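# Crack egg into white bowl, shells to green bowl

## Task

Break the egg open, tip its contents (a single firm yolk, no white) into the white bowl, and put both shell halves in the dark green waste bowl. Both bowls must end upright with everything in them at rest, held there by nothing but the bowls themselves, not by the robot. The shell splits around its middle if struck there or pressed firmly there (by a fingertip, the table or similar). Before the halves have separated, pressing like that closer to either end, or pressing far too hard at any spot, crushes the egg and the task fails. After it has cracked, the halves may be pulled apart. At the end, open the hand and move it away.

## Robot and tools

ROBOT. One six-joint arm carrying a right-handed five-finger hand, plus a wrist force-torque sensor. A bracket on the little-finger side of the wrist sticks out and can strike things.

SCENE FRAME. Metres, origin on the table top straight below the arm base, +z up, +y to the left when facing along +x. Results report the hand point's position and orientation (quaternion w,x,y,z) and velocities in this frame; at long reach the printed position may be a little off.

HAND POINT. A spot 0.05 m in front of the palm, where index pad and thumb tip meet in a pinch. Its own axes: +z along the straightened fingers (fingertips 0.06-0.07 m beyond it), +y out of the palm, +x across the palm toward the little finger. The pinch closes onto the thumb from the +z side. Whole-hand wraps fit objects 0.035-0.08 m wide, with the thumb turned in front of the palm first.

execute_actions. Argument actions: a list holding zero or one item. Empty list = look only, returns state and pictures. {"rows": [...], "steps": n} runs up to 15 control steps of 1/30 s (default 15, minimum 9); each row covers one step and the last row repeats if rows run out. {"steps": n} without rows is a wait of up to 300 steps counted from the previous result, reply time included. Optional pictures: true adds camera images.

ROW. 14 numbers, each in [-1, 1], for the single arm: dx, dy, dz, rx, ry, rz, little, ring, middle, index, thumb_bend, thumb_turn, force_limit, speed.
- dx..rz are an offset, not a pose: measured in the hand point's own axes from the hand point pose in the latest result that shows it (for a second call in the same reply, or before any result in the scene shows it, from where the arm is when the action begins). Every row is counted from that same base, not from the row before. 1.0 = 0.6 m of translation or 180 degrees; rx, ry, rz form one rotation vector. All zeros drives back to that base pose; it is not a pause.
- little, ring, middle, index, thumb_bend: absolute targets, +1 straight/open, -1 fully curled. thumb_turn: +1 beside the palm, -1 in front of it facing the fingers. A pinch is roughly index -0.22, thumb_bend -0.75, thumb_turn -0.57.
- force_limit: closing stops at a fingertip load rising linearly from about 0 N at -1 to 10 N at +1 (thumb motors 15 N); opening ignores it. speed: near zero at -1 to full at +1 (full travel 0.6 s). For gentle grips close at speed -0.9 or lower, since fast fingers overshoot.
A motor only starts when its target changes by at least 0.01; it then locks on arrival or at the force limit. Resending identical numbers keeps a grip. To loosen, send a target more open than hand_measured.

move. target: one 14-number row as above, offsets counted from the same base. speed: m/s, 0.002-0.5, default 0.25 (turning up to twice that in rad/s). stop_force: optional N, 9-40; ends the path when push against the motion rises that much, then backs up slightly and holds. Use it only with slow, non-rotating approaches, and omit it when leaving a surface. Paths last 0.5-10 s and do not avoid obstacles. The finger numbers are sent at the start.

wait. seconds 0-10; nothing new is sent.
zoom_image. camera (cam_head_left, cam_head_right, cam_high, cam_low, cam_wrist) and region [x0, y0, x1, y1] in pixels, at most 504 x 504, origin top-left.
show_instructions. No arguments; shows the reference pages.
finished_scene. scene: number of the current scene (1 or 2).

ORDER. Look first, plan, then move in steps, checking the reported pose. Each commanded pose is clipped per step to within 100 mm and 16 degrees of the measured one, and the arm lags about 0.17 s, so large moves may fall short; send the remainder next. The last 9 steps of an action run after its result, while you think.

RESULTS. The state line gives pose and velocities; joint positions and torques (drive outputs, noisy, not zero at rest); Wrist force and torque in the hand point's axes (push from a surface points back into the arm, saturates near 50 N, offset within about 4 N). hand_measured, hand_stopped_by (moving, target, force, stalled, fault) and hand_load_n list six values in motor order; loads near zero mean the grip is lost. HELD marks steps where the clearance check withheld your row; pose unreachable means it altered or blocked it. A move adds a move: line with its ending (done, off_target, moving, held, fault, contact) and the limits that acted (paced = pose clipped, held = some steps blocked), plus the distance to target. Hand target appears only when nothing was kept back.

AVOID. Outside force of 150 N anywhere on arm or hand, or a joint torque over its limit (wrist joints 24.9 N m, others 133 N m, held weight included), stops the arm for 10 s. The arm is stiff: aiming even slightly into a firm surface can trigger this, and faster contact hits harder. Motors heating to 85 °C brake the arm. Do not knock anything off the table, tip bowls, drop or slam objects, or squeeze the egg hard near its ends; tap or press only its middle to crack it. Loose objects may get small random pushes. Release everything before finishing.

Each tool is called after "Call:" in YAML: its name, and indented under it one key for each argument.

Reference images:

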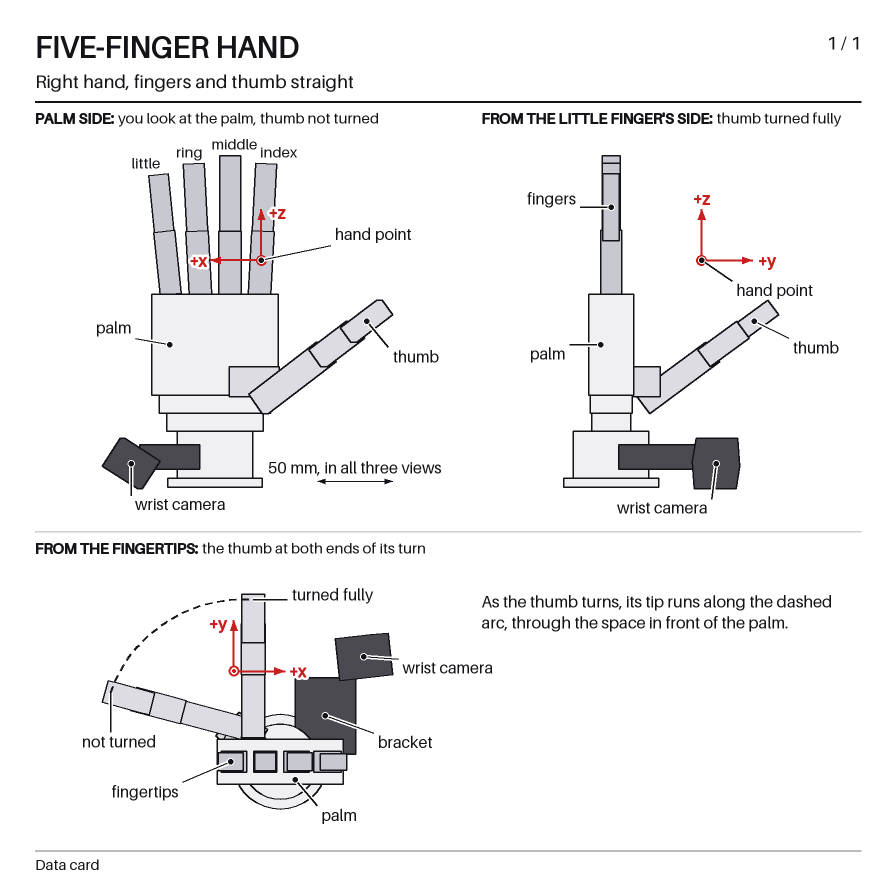

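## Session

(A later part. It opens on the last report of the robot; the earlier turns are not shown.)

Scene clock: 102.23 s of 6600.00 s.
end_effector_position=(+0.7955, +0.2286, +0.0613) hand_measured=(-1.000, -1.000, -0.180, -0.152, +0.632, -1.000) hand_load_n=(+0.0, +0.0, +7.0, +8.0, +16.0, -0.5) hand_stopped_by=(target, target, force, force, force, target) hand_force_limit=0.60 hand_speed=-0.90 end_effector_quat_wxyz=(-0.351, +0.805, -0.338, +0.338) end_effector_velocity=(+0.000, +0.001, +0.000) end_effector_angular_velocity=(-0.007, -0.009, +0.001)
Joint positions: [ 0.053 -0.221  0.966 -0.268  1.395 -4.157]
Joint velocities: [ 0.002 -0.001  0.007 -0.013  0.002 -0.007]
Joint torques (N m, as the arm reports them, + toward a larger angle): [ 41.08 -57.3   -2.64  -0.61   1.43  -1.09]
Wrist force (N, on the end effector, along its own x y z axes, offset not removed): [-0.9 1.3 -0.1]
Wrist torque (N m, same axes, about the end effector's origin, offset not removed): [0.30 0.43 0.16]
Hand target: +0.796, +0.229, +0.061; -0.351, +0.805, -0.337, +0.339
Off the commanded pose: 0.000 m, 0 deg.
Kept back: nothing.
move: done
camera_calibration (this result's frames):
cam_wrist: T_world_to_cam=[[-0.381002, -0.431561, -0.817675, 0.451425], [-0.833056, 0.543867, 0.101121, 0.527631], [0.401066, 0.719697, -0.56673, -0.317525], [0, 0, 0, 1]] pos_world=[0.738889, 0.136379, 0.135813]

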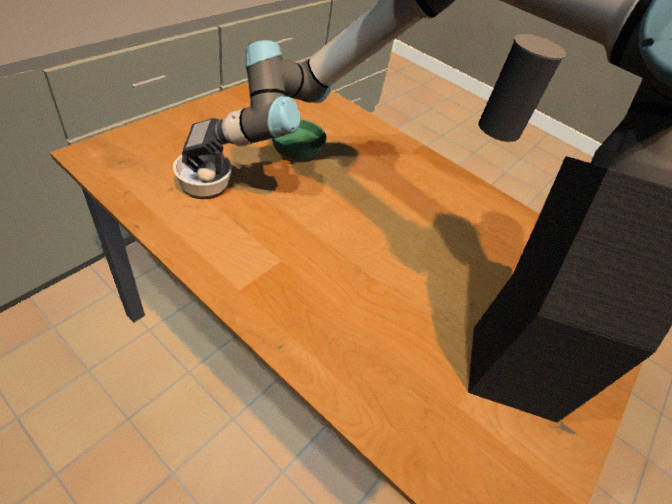

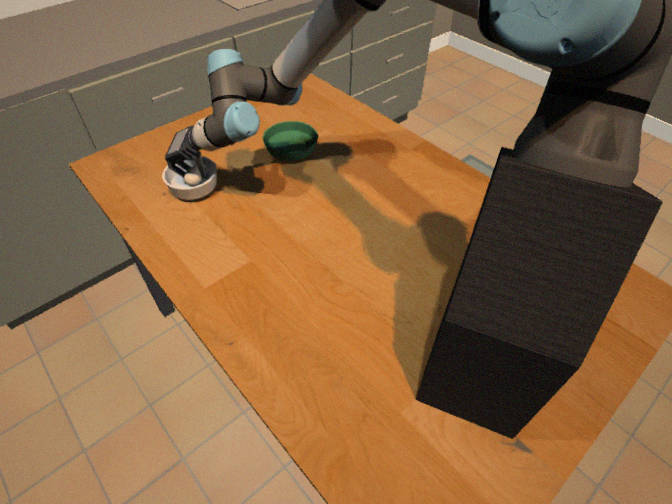

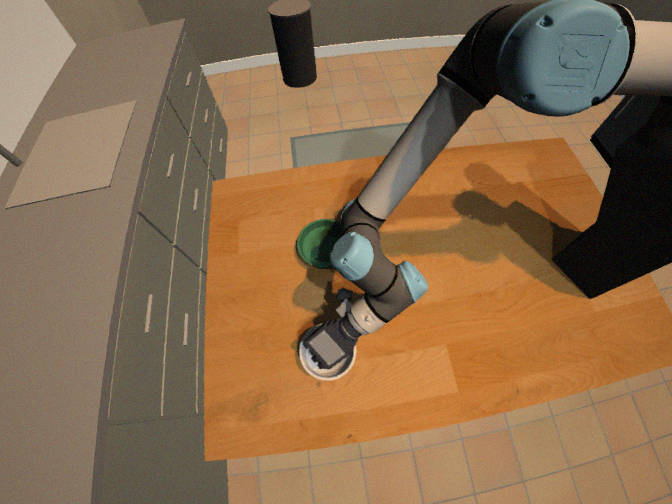

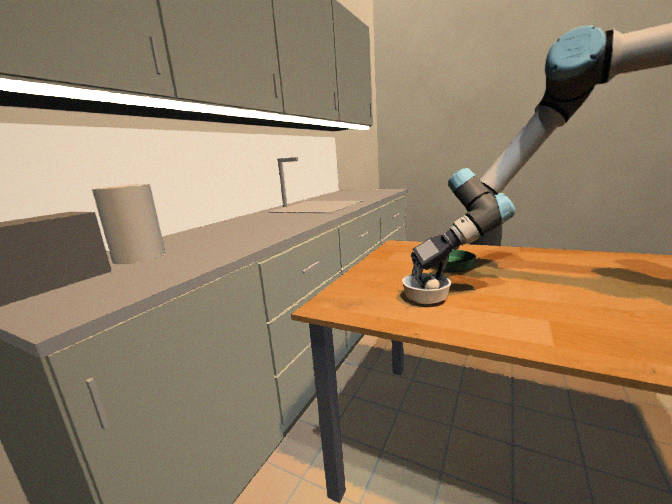

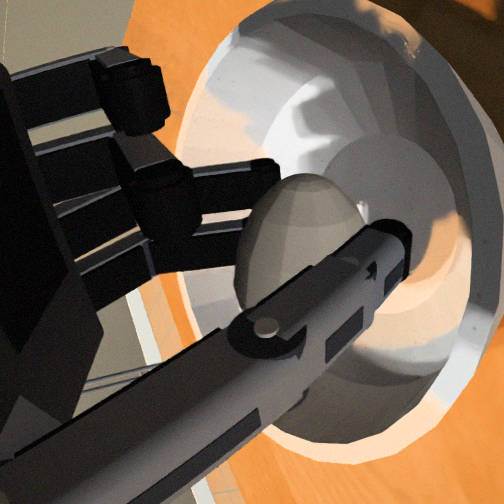

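Call:
move:
  target: [0,0.04,0.027,0,0,0,-1,-1,-0.5,-0.4,0.3,-1,0.6,-0.9]
  speed: 0.005
  stop_force: 12

Call:
zoom_image:
  camera: "cam_head_left"
  region: [150,110,270,210]

Scene clock: 108.57 s of 6600.00 s.
end_effector_position=(+0.8008, +0.2216, +0.0339) hand_measured=(-1.000, -1.000, -0.180, -0.152, +0.632, -1.000) hand_load_n=(+0.0, +0.0, +7.5, +5.5, +15.0, -2.0) hand_stopped_by=(target, target, force, force, force, target) hand_force_limit=0.60 hand_speed=-0.90 end_effector_quat_wxyz=(-0.351, +0.805, -0.338, +0.338) end_effector_velocity=(-0.001, +0.001, -0.001) end_effector_angular_velocity=(+0.002, +0.001, +0.002)
Joint positions: [ 0.027 -0.163  0.893 -0.251  1.372 -4.169]
Joint velocities: [-0.001  0.003 -0.003  0.002 -0.003 -0.   ]
Joint torques (N m, as the arm reports them, + toward a larger angle): [ 12.87 -37.53 -12.43   3.08  -2.67  -1.31]
Wrist force (N, on the end effector, along its own x y z axes, offset not removed): [6.5 -2.6 -6.5]
Wrist torque (N m, same axes, about the end effector's origin, offset not removed): [0.43 -0.25 0.20]
Hand target: +0.801, +0.222, +0.034; -0.351, +0.805, -0.338, +0.338
Off the commanded pose: 0.000 m, 0 deg.
Kept back: nothing.
move: done
camera_calibration (this result's frames):
cam_wrist: T_world_to_cam=[[-0.381015, -0.431583, -0.817657, 0.427916], [-0.833068, 0.543846, 0.101139, 0.538622], [0.40103, 0.7197, -0.566751, -0.330056], [0, 0, 0, 1]] pos_world=[0.744114, 0.129295, 0.108353]

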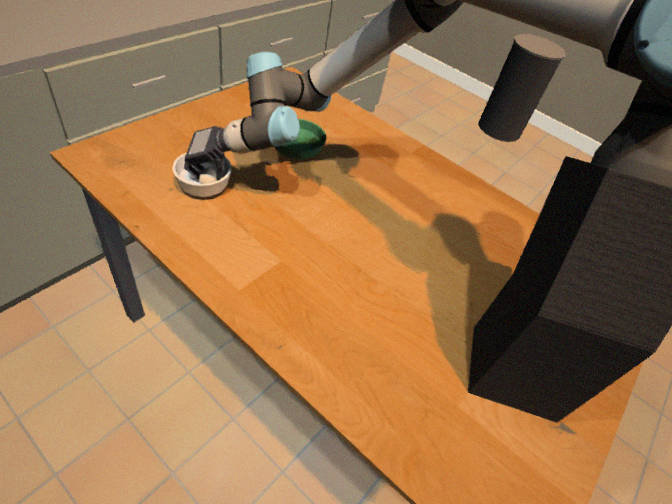

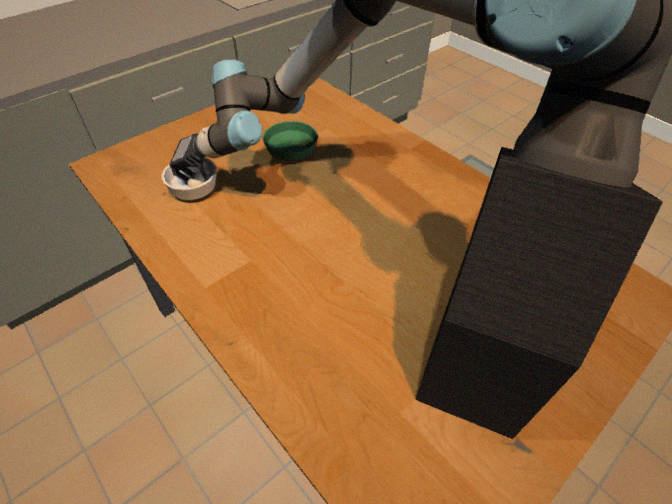

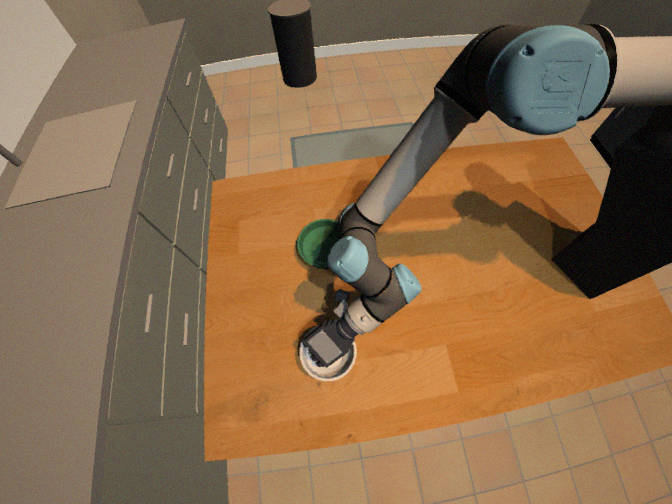

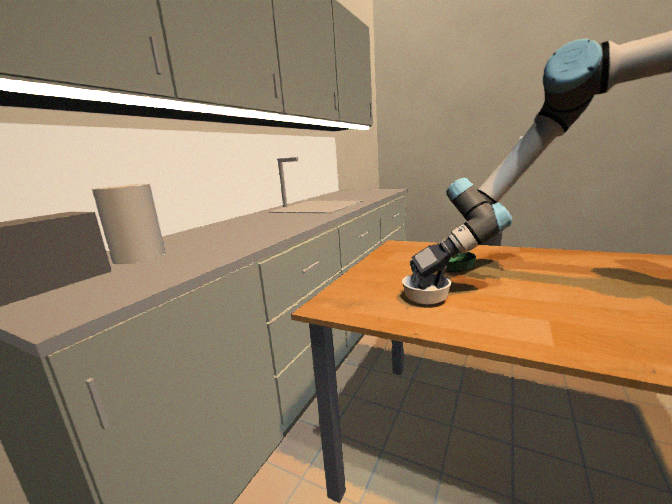

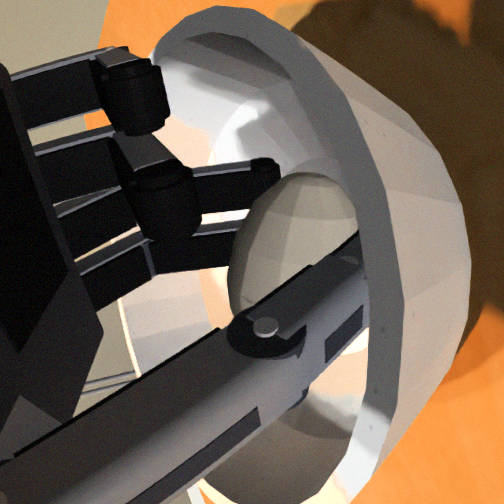

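Region (150, 110, 270, 210) of cam_head_left's 672x504 image, scaled by 4.200, with more detail than that image has.

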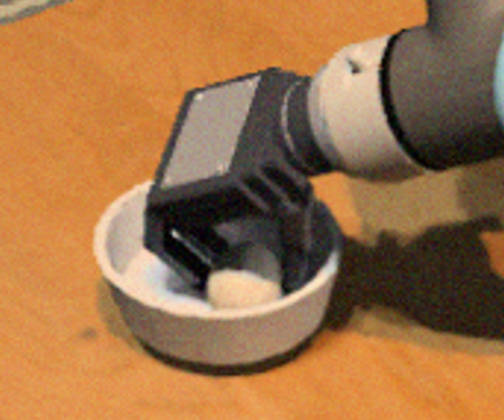

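Call:
move:
  target: [0.016,0.009,0.006,0,0,0,-1,-1,-0.5,-0.4,0.3,-1,0.6,-0.9]
  speed: 0.005
  stop_force: 12

Call:
zoom_image:
  camera: "cam_head_left"
  region: [150,110,270,210]

Scene clock: 111.53 s of 6600.00 s.
end_effector_position=(+0.8071, +0.2125, +0.0307) hand_measured=(-1.000, -1.000, -0.180, -0.154, +0.632, -1.000) hand_load_n=(+0.0, +0.0, +9.0, +2.5, +10.5, -1.5) hand_stopped_by=(target, target, force, force, force, target) hand_force_limit=0.60 hand_speed=-0.90 end_effector_quat_wxyz=(-0.351, +0.805, -0.338, +0.338) end_effector_velocity=(+0.001, -0.001, -0.000) end_effector_angular_velocity=(-0.001, -0.001, -0.001)
Joint positions: [ 0.014 -0.154  0.865 -0.23   1.361 -4.176]
Joint velocities: [-0.001  0.001 -0.003  0.001 -0.    -0.001]
Joint torques (N m, as the arm reports them, + toward a larger angle): [  6.98 -35.31 -11.47   2.07  -1.68  -1.43]
Wrist force (N, on the end effector, along its own x y z axes, offset not removed): [2.8 -12.6 -10.8]
Wrist torque (N m, same axes, about the end effector's origin, offset not removed): [-0.43 -0.01 -0.33]
Hand target: +0.807, +0.212, +0.031; -0.351, +0.805, -0.338, +0.338
Off the commanded pose: 0.000 m, 0 deg.
Kept back: nothing.
move: done
camera_calibration (this result's frames):
cam_wrist: T_world_to_cam=[[-0.381009, -0.431596, -0.817653, 0.423805], [-0.833069, 0.543846, 0.101125, 0.549116], [0.401033, 0.719692, -0.56676, -0.327912], [0, 0, 0, 1]] pos_world=[0.750429, 0.120273, 0.105149]

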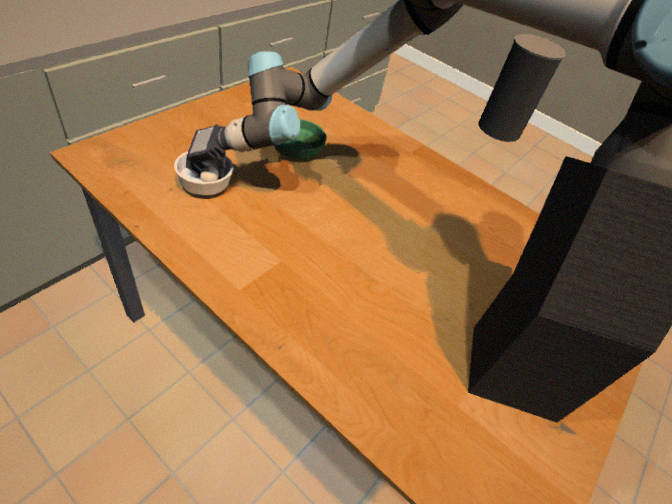

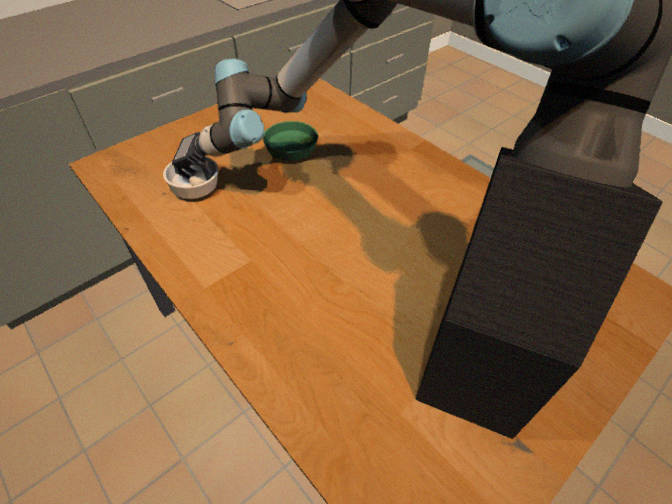

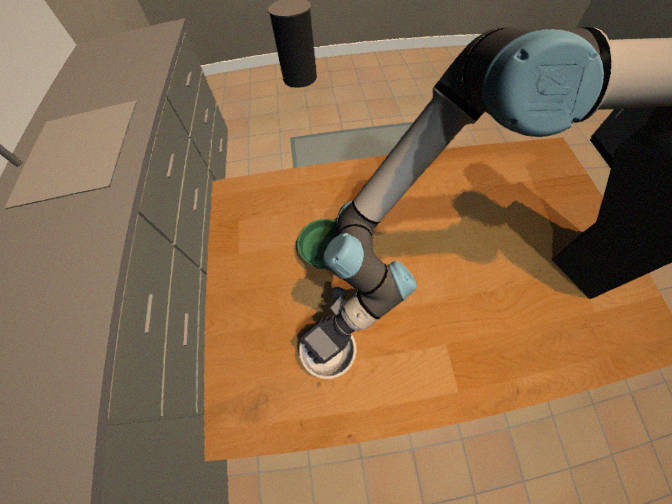

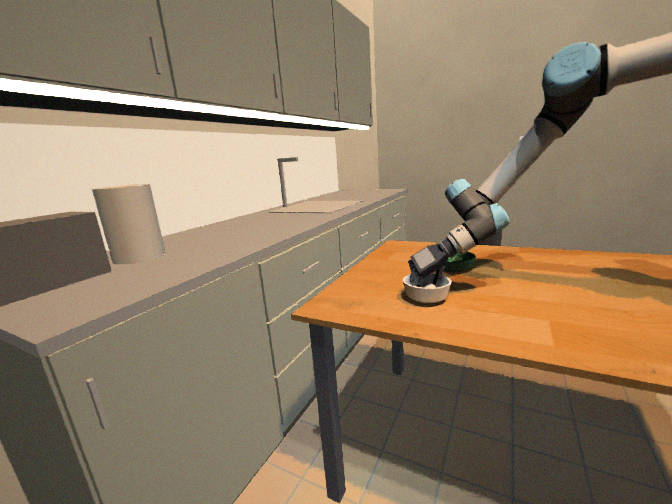

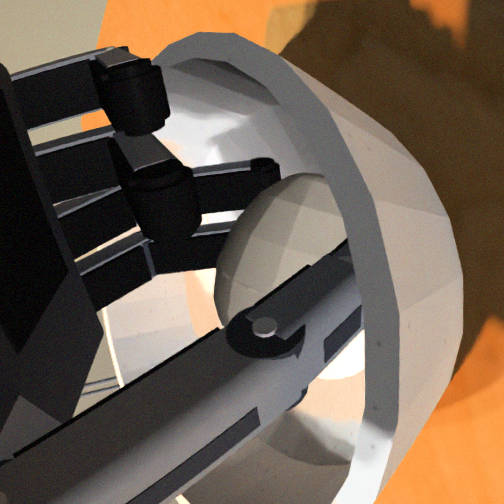

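Region (150, 110, 270, 210) of cam_head_left's 672x504 image, scaled by 4.200, with more detail than that image has.

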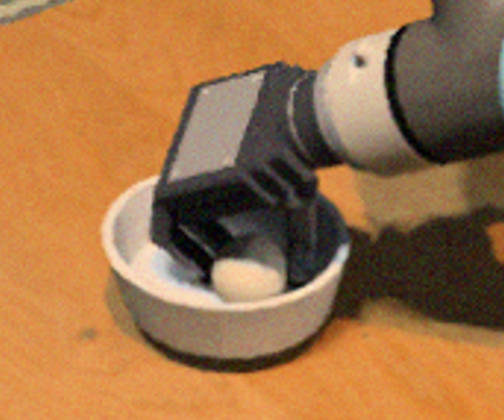

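Call:
move:
  target: [0.035,-0.09,-0.06,0,0,0,-1,-1,-0.55,-0.45,0.3,-1,0.6,-0.9]
  speed: 0.08

Call:
zoom_image:
  camera: "cam_low"
  region: [380,220,480,310]

Call:
zoom_image:
  camera: "cam_head_right"
  region: [130,100,250,210]

Scene clock: 113.50 s of 6600.00 s.
end_effector_position=(+0.8070, +0.2123, +0.0987) hand_measured=(-1.000, -1.000, -0.180, -0.172, +0.632, -1.000) hand_load_n=(+0.0, +0.0, +6.0, +8.5, +14.5, +0.0) hand_stopped_by=(target, target, force, force, force, target) hand_force_limit=0.60 hand_speed=-0.90 end_effector_quat_wxyz=(-0.351, +0.805, -0.338, +0.338) end_effector_velocity=(-0.001, +0.000, +0.002) end_effector_angular_velocity=(+0.001, +0.001, +0.001)
Joint positions: [ 0.056 -0.293  0.995 -0.225  1.398 -4.156]
Joint velocities: [ 0.001 -0.004  0.004  0.001  0.     0.001]
Joint torques (N m, as the arm reports them, + toward a larger angle): [ 40.92 -58.26  -3.18   1.96   1.5    1.82]
Wrist force (N, on the end effector, along its own x y z axes, offset not removed): [1.8 0.8 -0.4]
Wrist torque (N m, same axes, about the end effector's origin, offset not removed): [0.32 -0.30 -0.06]
Hand target: +0.807, +0.212, +0.099; -0.351, +0.805, -0.338, +0.338
Off the commanded pose: 0.000 m, 0 deg.
Kept back: nothing.
move: done
camera_calibration (this result's frames):
cam_wrist: T_world_to_cam=[[-0.381021, -0.431556, -0.817669, 0.479305], [-0.833062, 0.543852, 0.101156, 0.542317], [0.401036, 0.719711, -0.566732, -0.289216], [0, 0, 0, 1]] pos_world=[0.750396, 0.120059, 0.173147]

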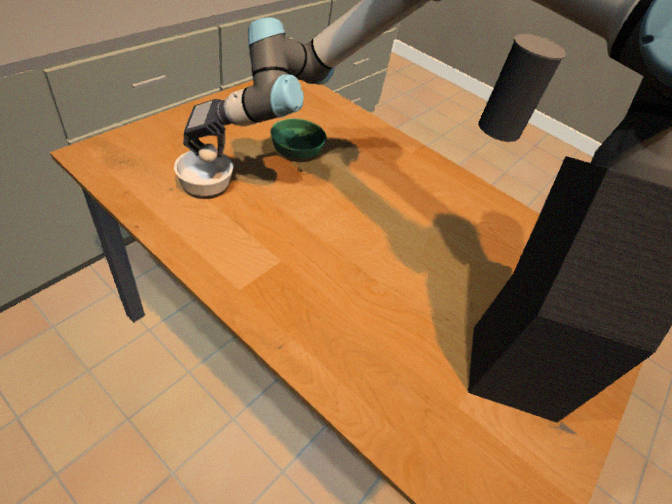

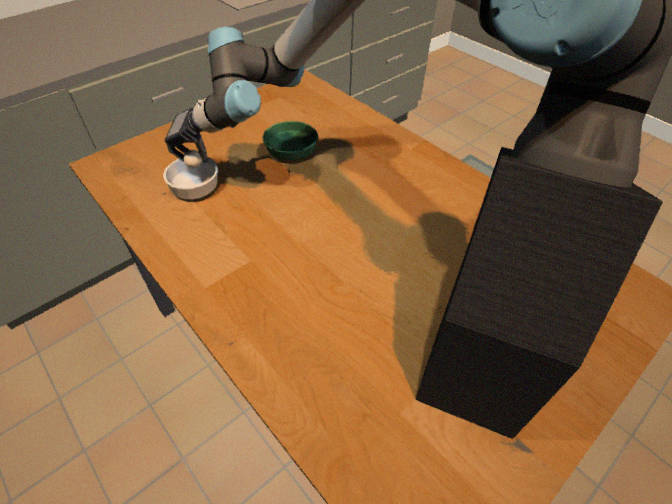

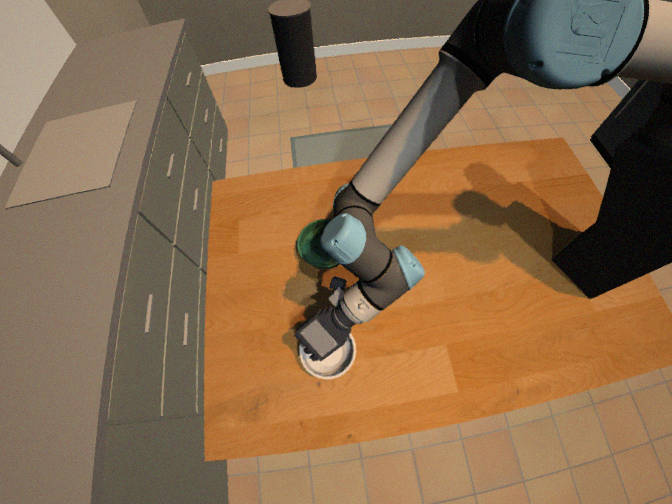

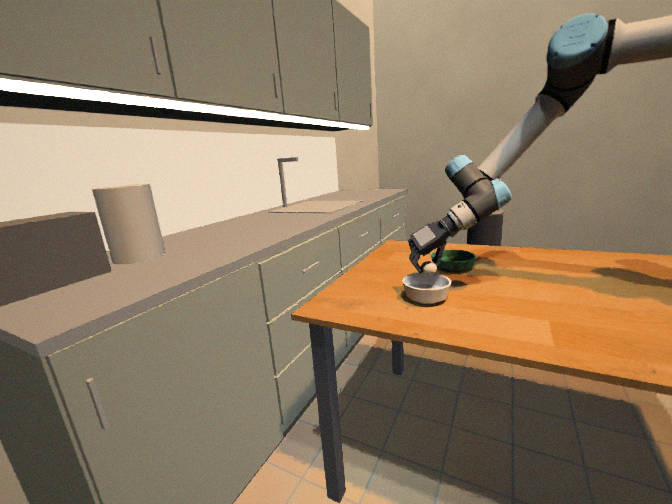

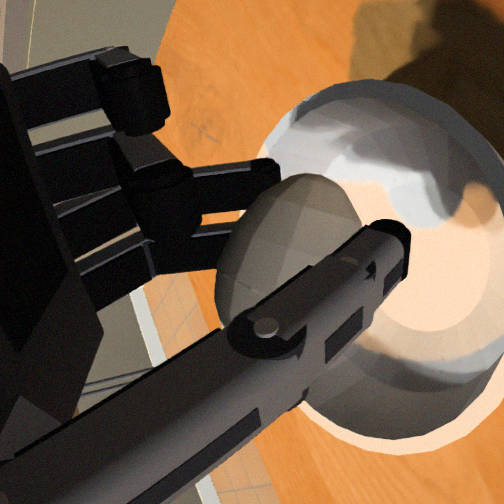

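Region (380, 220, 480, 310) of cam_low's 672x504 image, scaled by 5.040, with more detail than that image has; it fills the top 454 rows of this view, and the rest is white.

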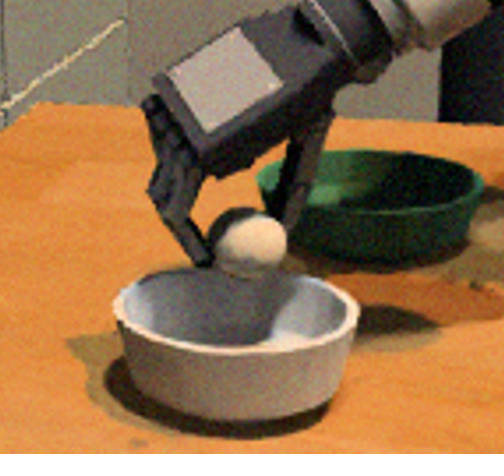

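Region (130, 100, 250, 210) of cam_head_right's 672x504 image, scaled by 4.200, with more detail than that image has; it fills the top 462 rows of this view, and the rest is white.

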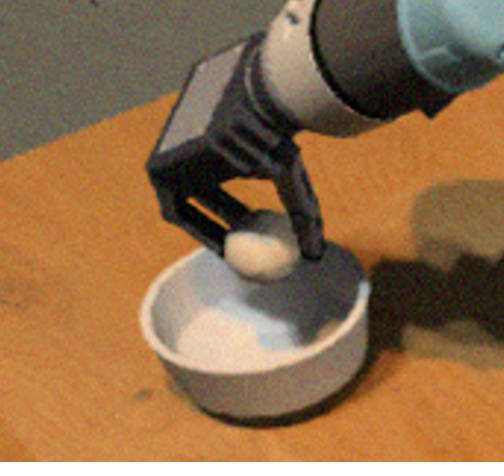

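Call:
move:
  target: [-0.054,0.075,0.04,0,0.02,-0.03,-1,-1,-0.55,-0.45,0.3,-1,0.6,-0.9]
  speed: 0.06

Call:
move:
  target: [-0.008,0.016,0.011,0,0,0,-1,-1,-0.55,-0.45,0.3,-1,0.6,-0.9]
  speed: 0.004
  stop_force: 9

Call:
move:
  target: [0.022,0.011,0.007,0,0,0,-1,-1,-0.6,0.1,0.3,-1,1,-0.7]
  speed: 0.006

Call:
zoom_image:
  camera: "cam_head_right"
  region: [130,100,250,210]

Scene clock: 116.07 s of 6600.00 s.
end_effector_position=(+0.7943, +0.2221, +0.0407) hand_measured=(-1.000, -1.000, -0.180, -0.172, +0.632, -1.000) hand_load_n=(+0.0, +0.0, +6.0, +8.5, +14.5, +0.0) hand_stopped_by=(target, target, force, force, force, target) hand_force_limit=0.60 hand_speed=-0.90 end_effector_quat_wxyz=(-0.324, +0.809, -0.310, +0.379) end_effector_velocity=(-0.000, -0.000, -0.002) end_effector_angular_velocity=(-0.003, -0.002, -0.001)
Joint positions: [ 0.049 -0.194  0.994 -0.378  1.423 -4.244]
Joint velocities: [-0.     0.004 -0.002 -0.004  0.002 -0.002]
Joint torques (N m, as the arm reports them, + toward a larger angle): [ 14.47 -41.71 -12.57  -0.76   1.58  -1.48]
Wrist force (N, on the end effector, along its own x y z axes, offset not removed): [0.5 2.2 -2.6]
Wrist torque (N m, same axes, about the end effector's origin, offset not removed): [0.22 0.16 0.21]
Hand target: +0.794, +0.222, +0.040; -0.324, +0.809, -0.310, +0.379
Off the commanded pose: 0.000 m, 0 deg.
Kept back: nothing.
move: done
camera_calibration (this result's frames):
cam_wrist: T_world_to_cam=[[-0.329061, -0.50626, -0.797132, 0.405707], [-0.836018, 0.548692, -0.00336157, 0.537789], [0.439082, 0.665311, -0.603795, -0.340604], [0, 0, 0, 1]] pos_world=[0.732657, 0.13692, 0.119555]

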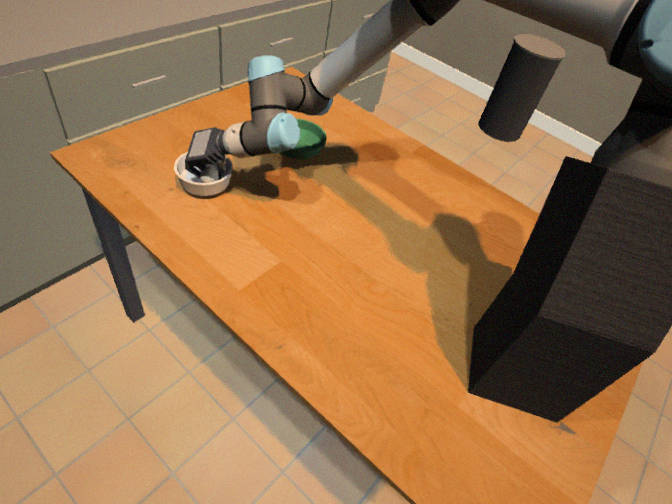

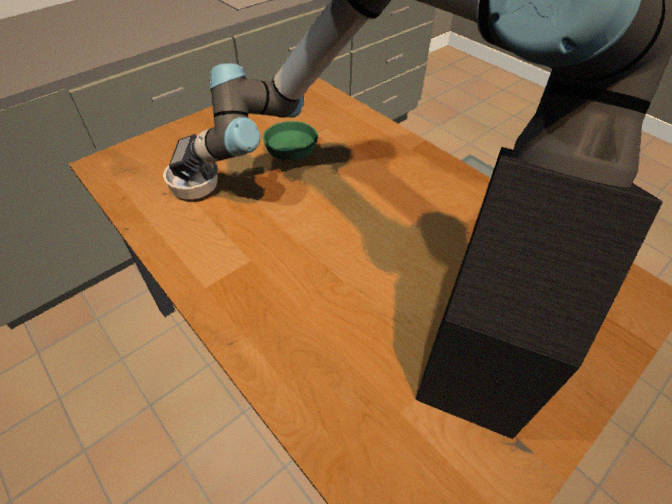

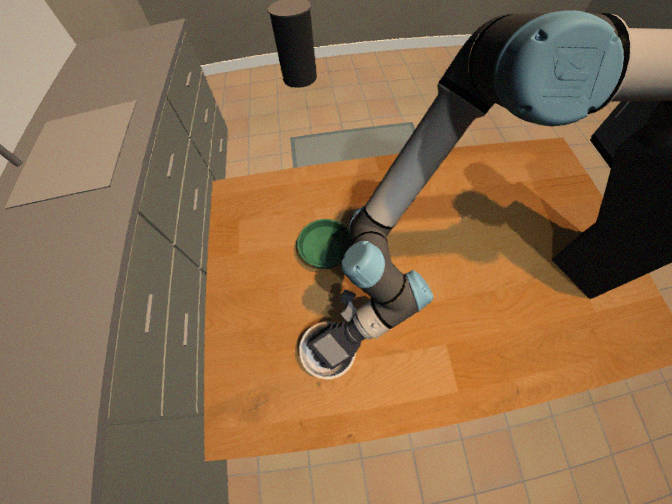

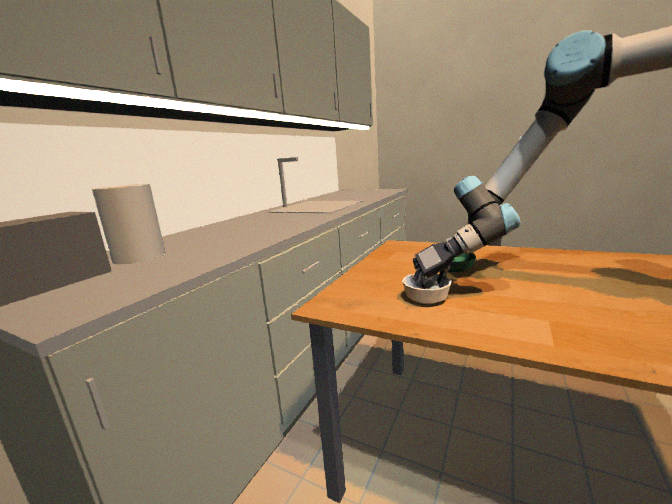

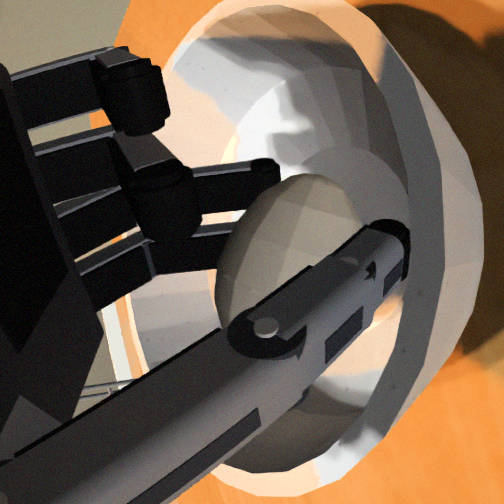

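Scene clock: 119.27 s of 6600.00 s.
end_effector_position=(+0.7947, +0.2218, +0.0294) hand_measured=(-1.000, -1.000, -0.180, -0.172, +0.632, -1.000) hand_load_n=(+0.0, +0.0, +6.0, +7.5, +14.0, -1.0) hand_stopped_by=(target, target, force, force, force, target) hand_force_limit=0.60 hand_speed=-0.90 end_effector_quat_wxyz=(-0.324, +0.809, -0.310, +0.379) end_effector_velocity=(-0.000, -0.001, +0.002) end_effector_angular_velocity=(+0.001, +0.001, +0.001)
Joint positions: [ 0.042 -0.17   0.969 -0.377  1.416 -4.247]
Joint velocities: [-0.    -0.004  0.004  0.001 -0.001  0.   ]
Joint torques (N m, as the arm reports them, + toward a larger angle): [ 26.48 -55.76  -0.04   1.97   0.06  -0.13]
Wrist force (N, on the end effector, along its own x y z axes, offset not removed): [-0.3 -1.5 -0.3]
Wrist torque (N m, same axes, about the end effector's origin, offset not removed): [-0.24 0.18 -0.18]
Hand target: +0.795, +0.222, +0.030; -0.324, +0.809, -0.310, +0.379
Off the commanded pose: 0.001 m, 0 deg.
Kept back: nothing.
move: contact
camera_calibration (this result's frames):
cam_wrist: T_world_to_cam=[[-0.329003, -0.506281, -0.797143, 0.396646], [-0.836008, 0.548706, -0.00344987, 0.538247], [0.439144, 0.665283, -0.603781, -0.34745], [0, 0, 0, 1]] pos_world=[0.733057, 0.136627, 0.108256]

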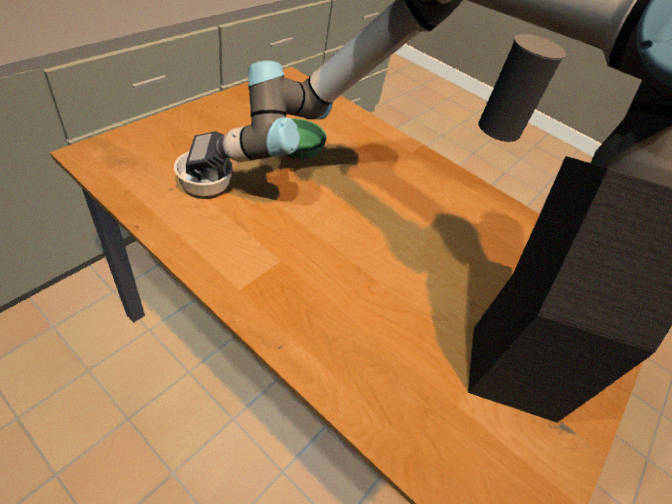

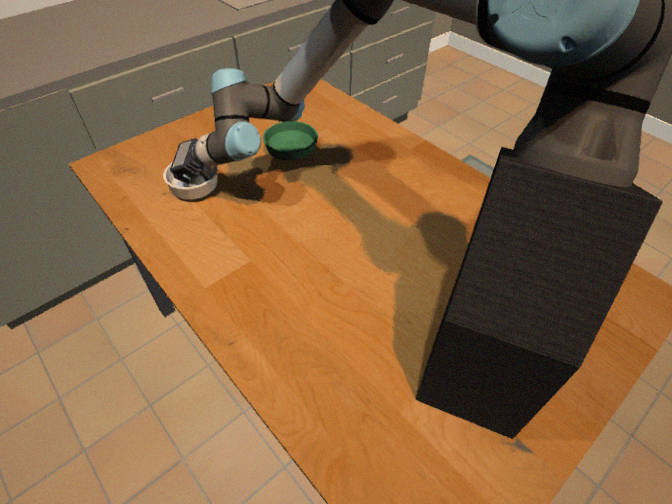

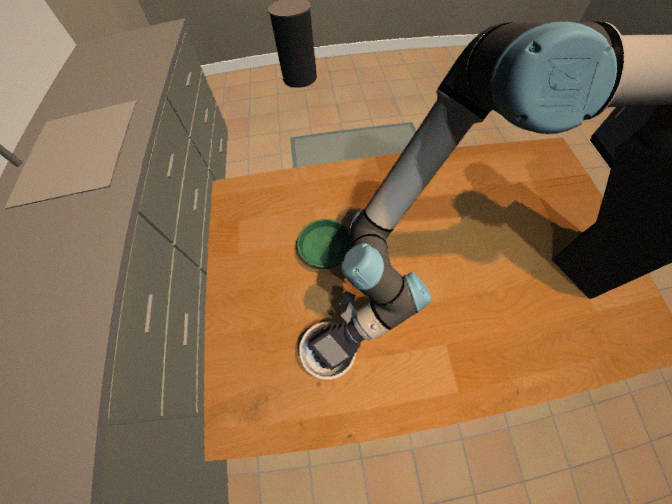

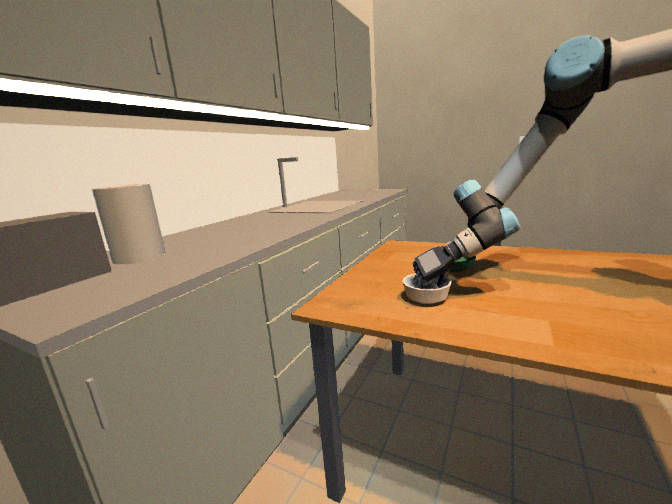

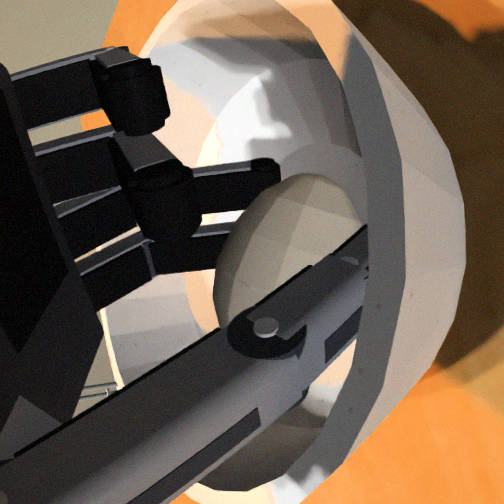

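Scene clock: 122.03 s of 6600.00 s.
end_effector_position=(+0.8032, +0.2093, +0.0277) hand_measured=(-1.000, -1.000, -0.190, +0.100, +0.632, -1.000) hand_load_n=(+0.0, +0.0, +12.0, +0.0, +9.5, +0.5) hand_stopped_by=(target, target, force, target, force, target) hand_force_limit=1.00 hand_speed=-0.70 end_effector_quat_wxyz=(-0.324, +0.809, -0.310, +0.379) end_effector_velocity=(-0.000, -0.001, -0.001) end_effector_angular_velocity=(-0.000, +0.001, +0.000)
Joint positions: [ 0.025 -0.167  0.942 -0.352  1.401 -4.254]
Joint velocities: [-0.001  0.001 -0.001  0.002 -0.001 -0.001]
Joint torques (N m, as the arm reports them, + toward a larger angle): [  9.4  -36.05 -11.83   2.49  -1.71  -1.23]
Wrist force (N, on the end effector, along its own x y z axes, offset not removed): [5.2 -4.5 -6.6]
Wrist torque (N m, same axes, about the end effector's origin, offset not removed): [0.22 -0.25 0.23]
Hand target: +0.803, +0.209, +0.028; -0.324, +0.809, -0.310, +0.379
Off the commanded pose: 0.000 m, 0 deg.
Kept back: nothing.
move: done
camera_calibration (this result's frames):
cam_wrist: T_world_to_cam=[[-0.32899, -0.506296, -0.797139, 0.39179], [-0.836013, 0.548699, -0.00346804, 0.552218], [0.439145, 0.665277, -0.603786, -0.343909], [0, 0, 0, 1]] pos_world=[0.741582, 0.124155, 0.106579]

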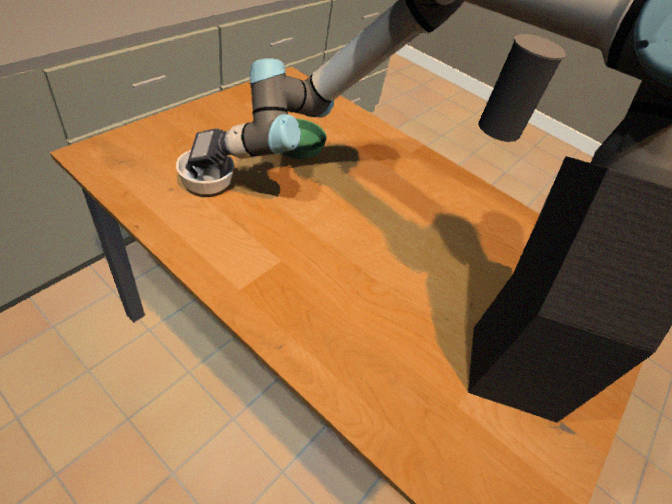

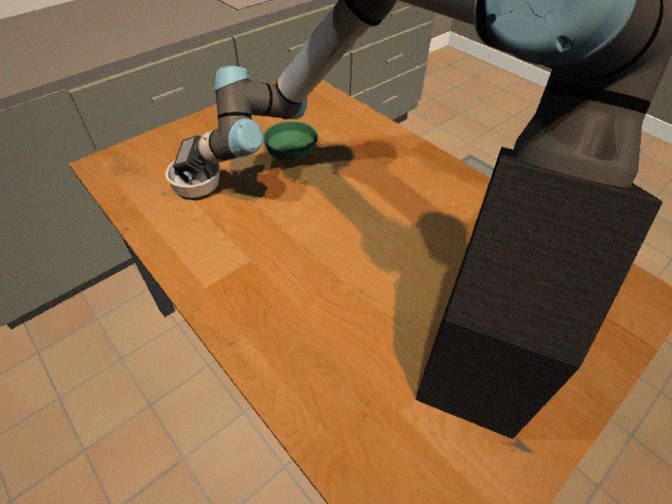

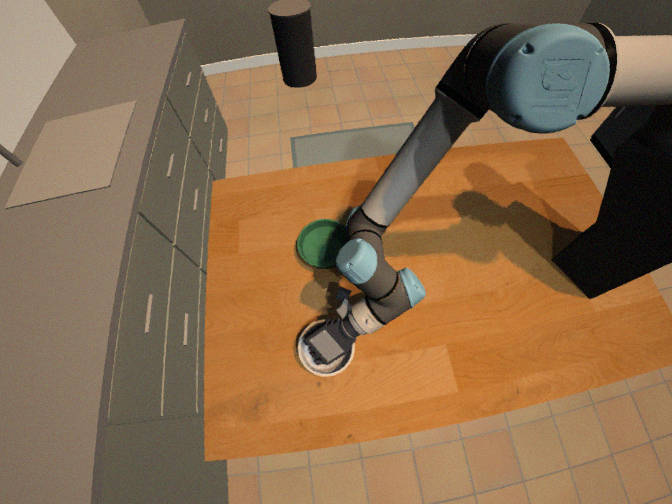

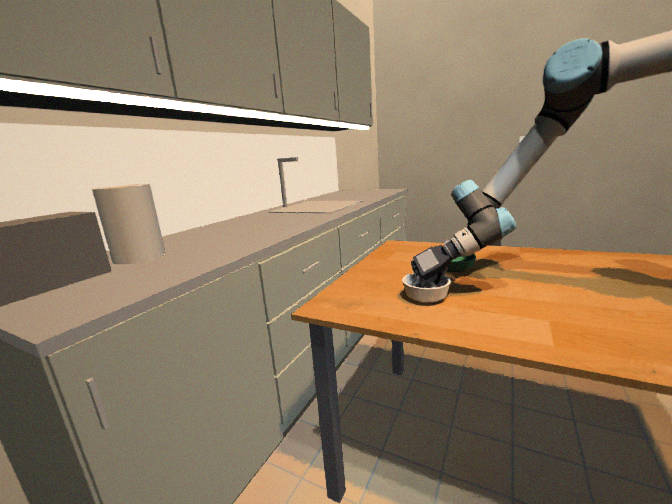

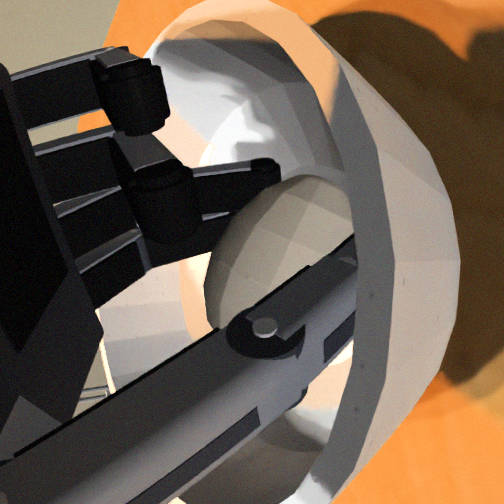

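Region (130, 100, 250, 210) of cam_head_right's 672x504 image, scaled by 4.200, with more detail than that image has; it fills the top 462 rows of this view, and the rest is white.

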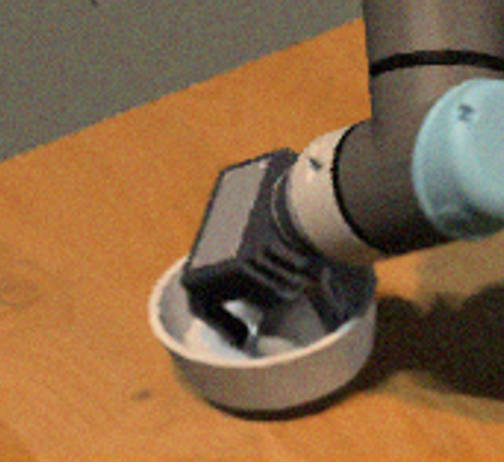

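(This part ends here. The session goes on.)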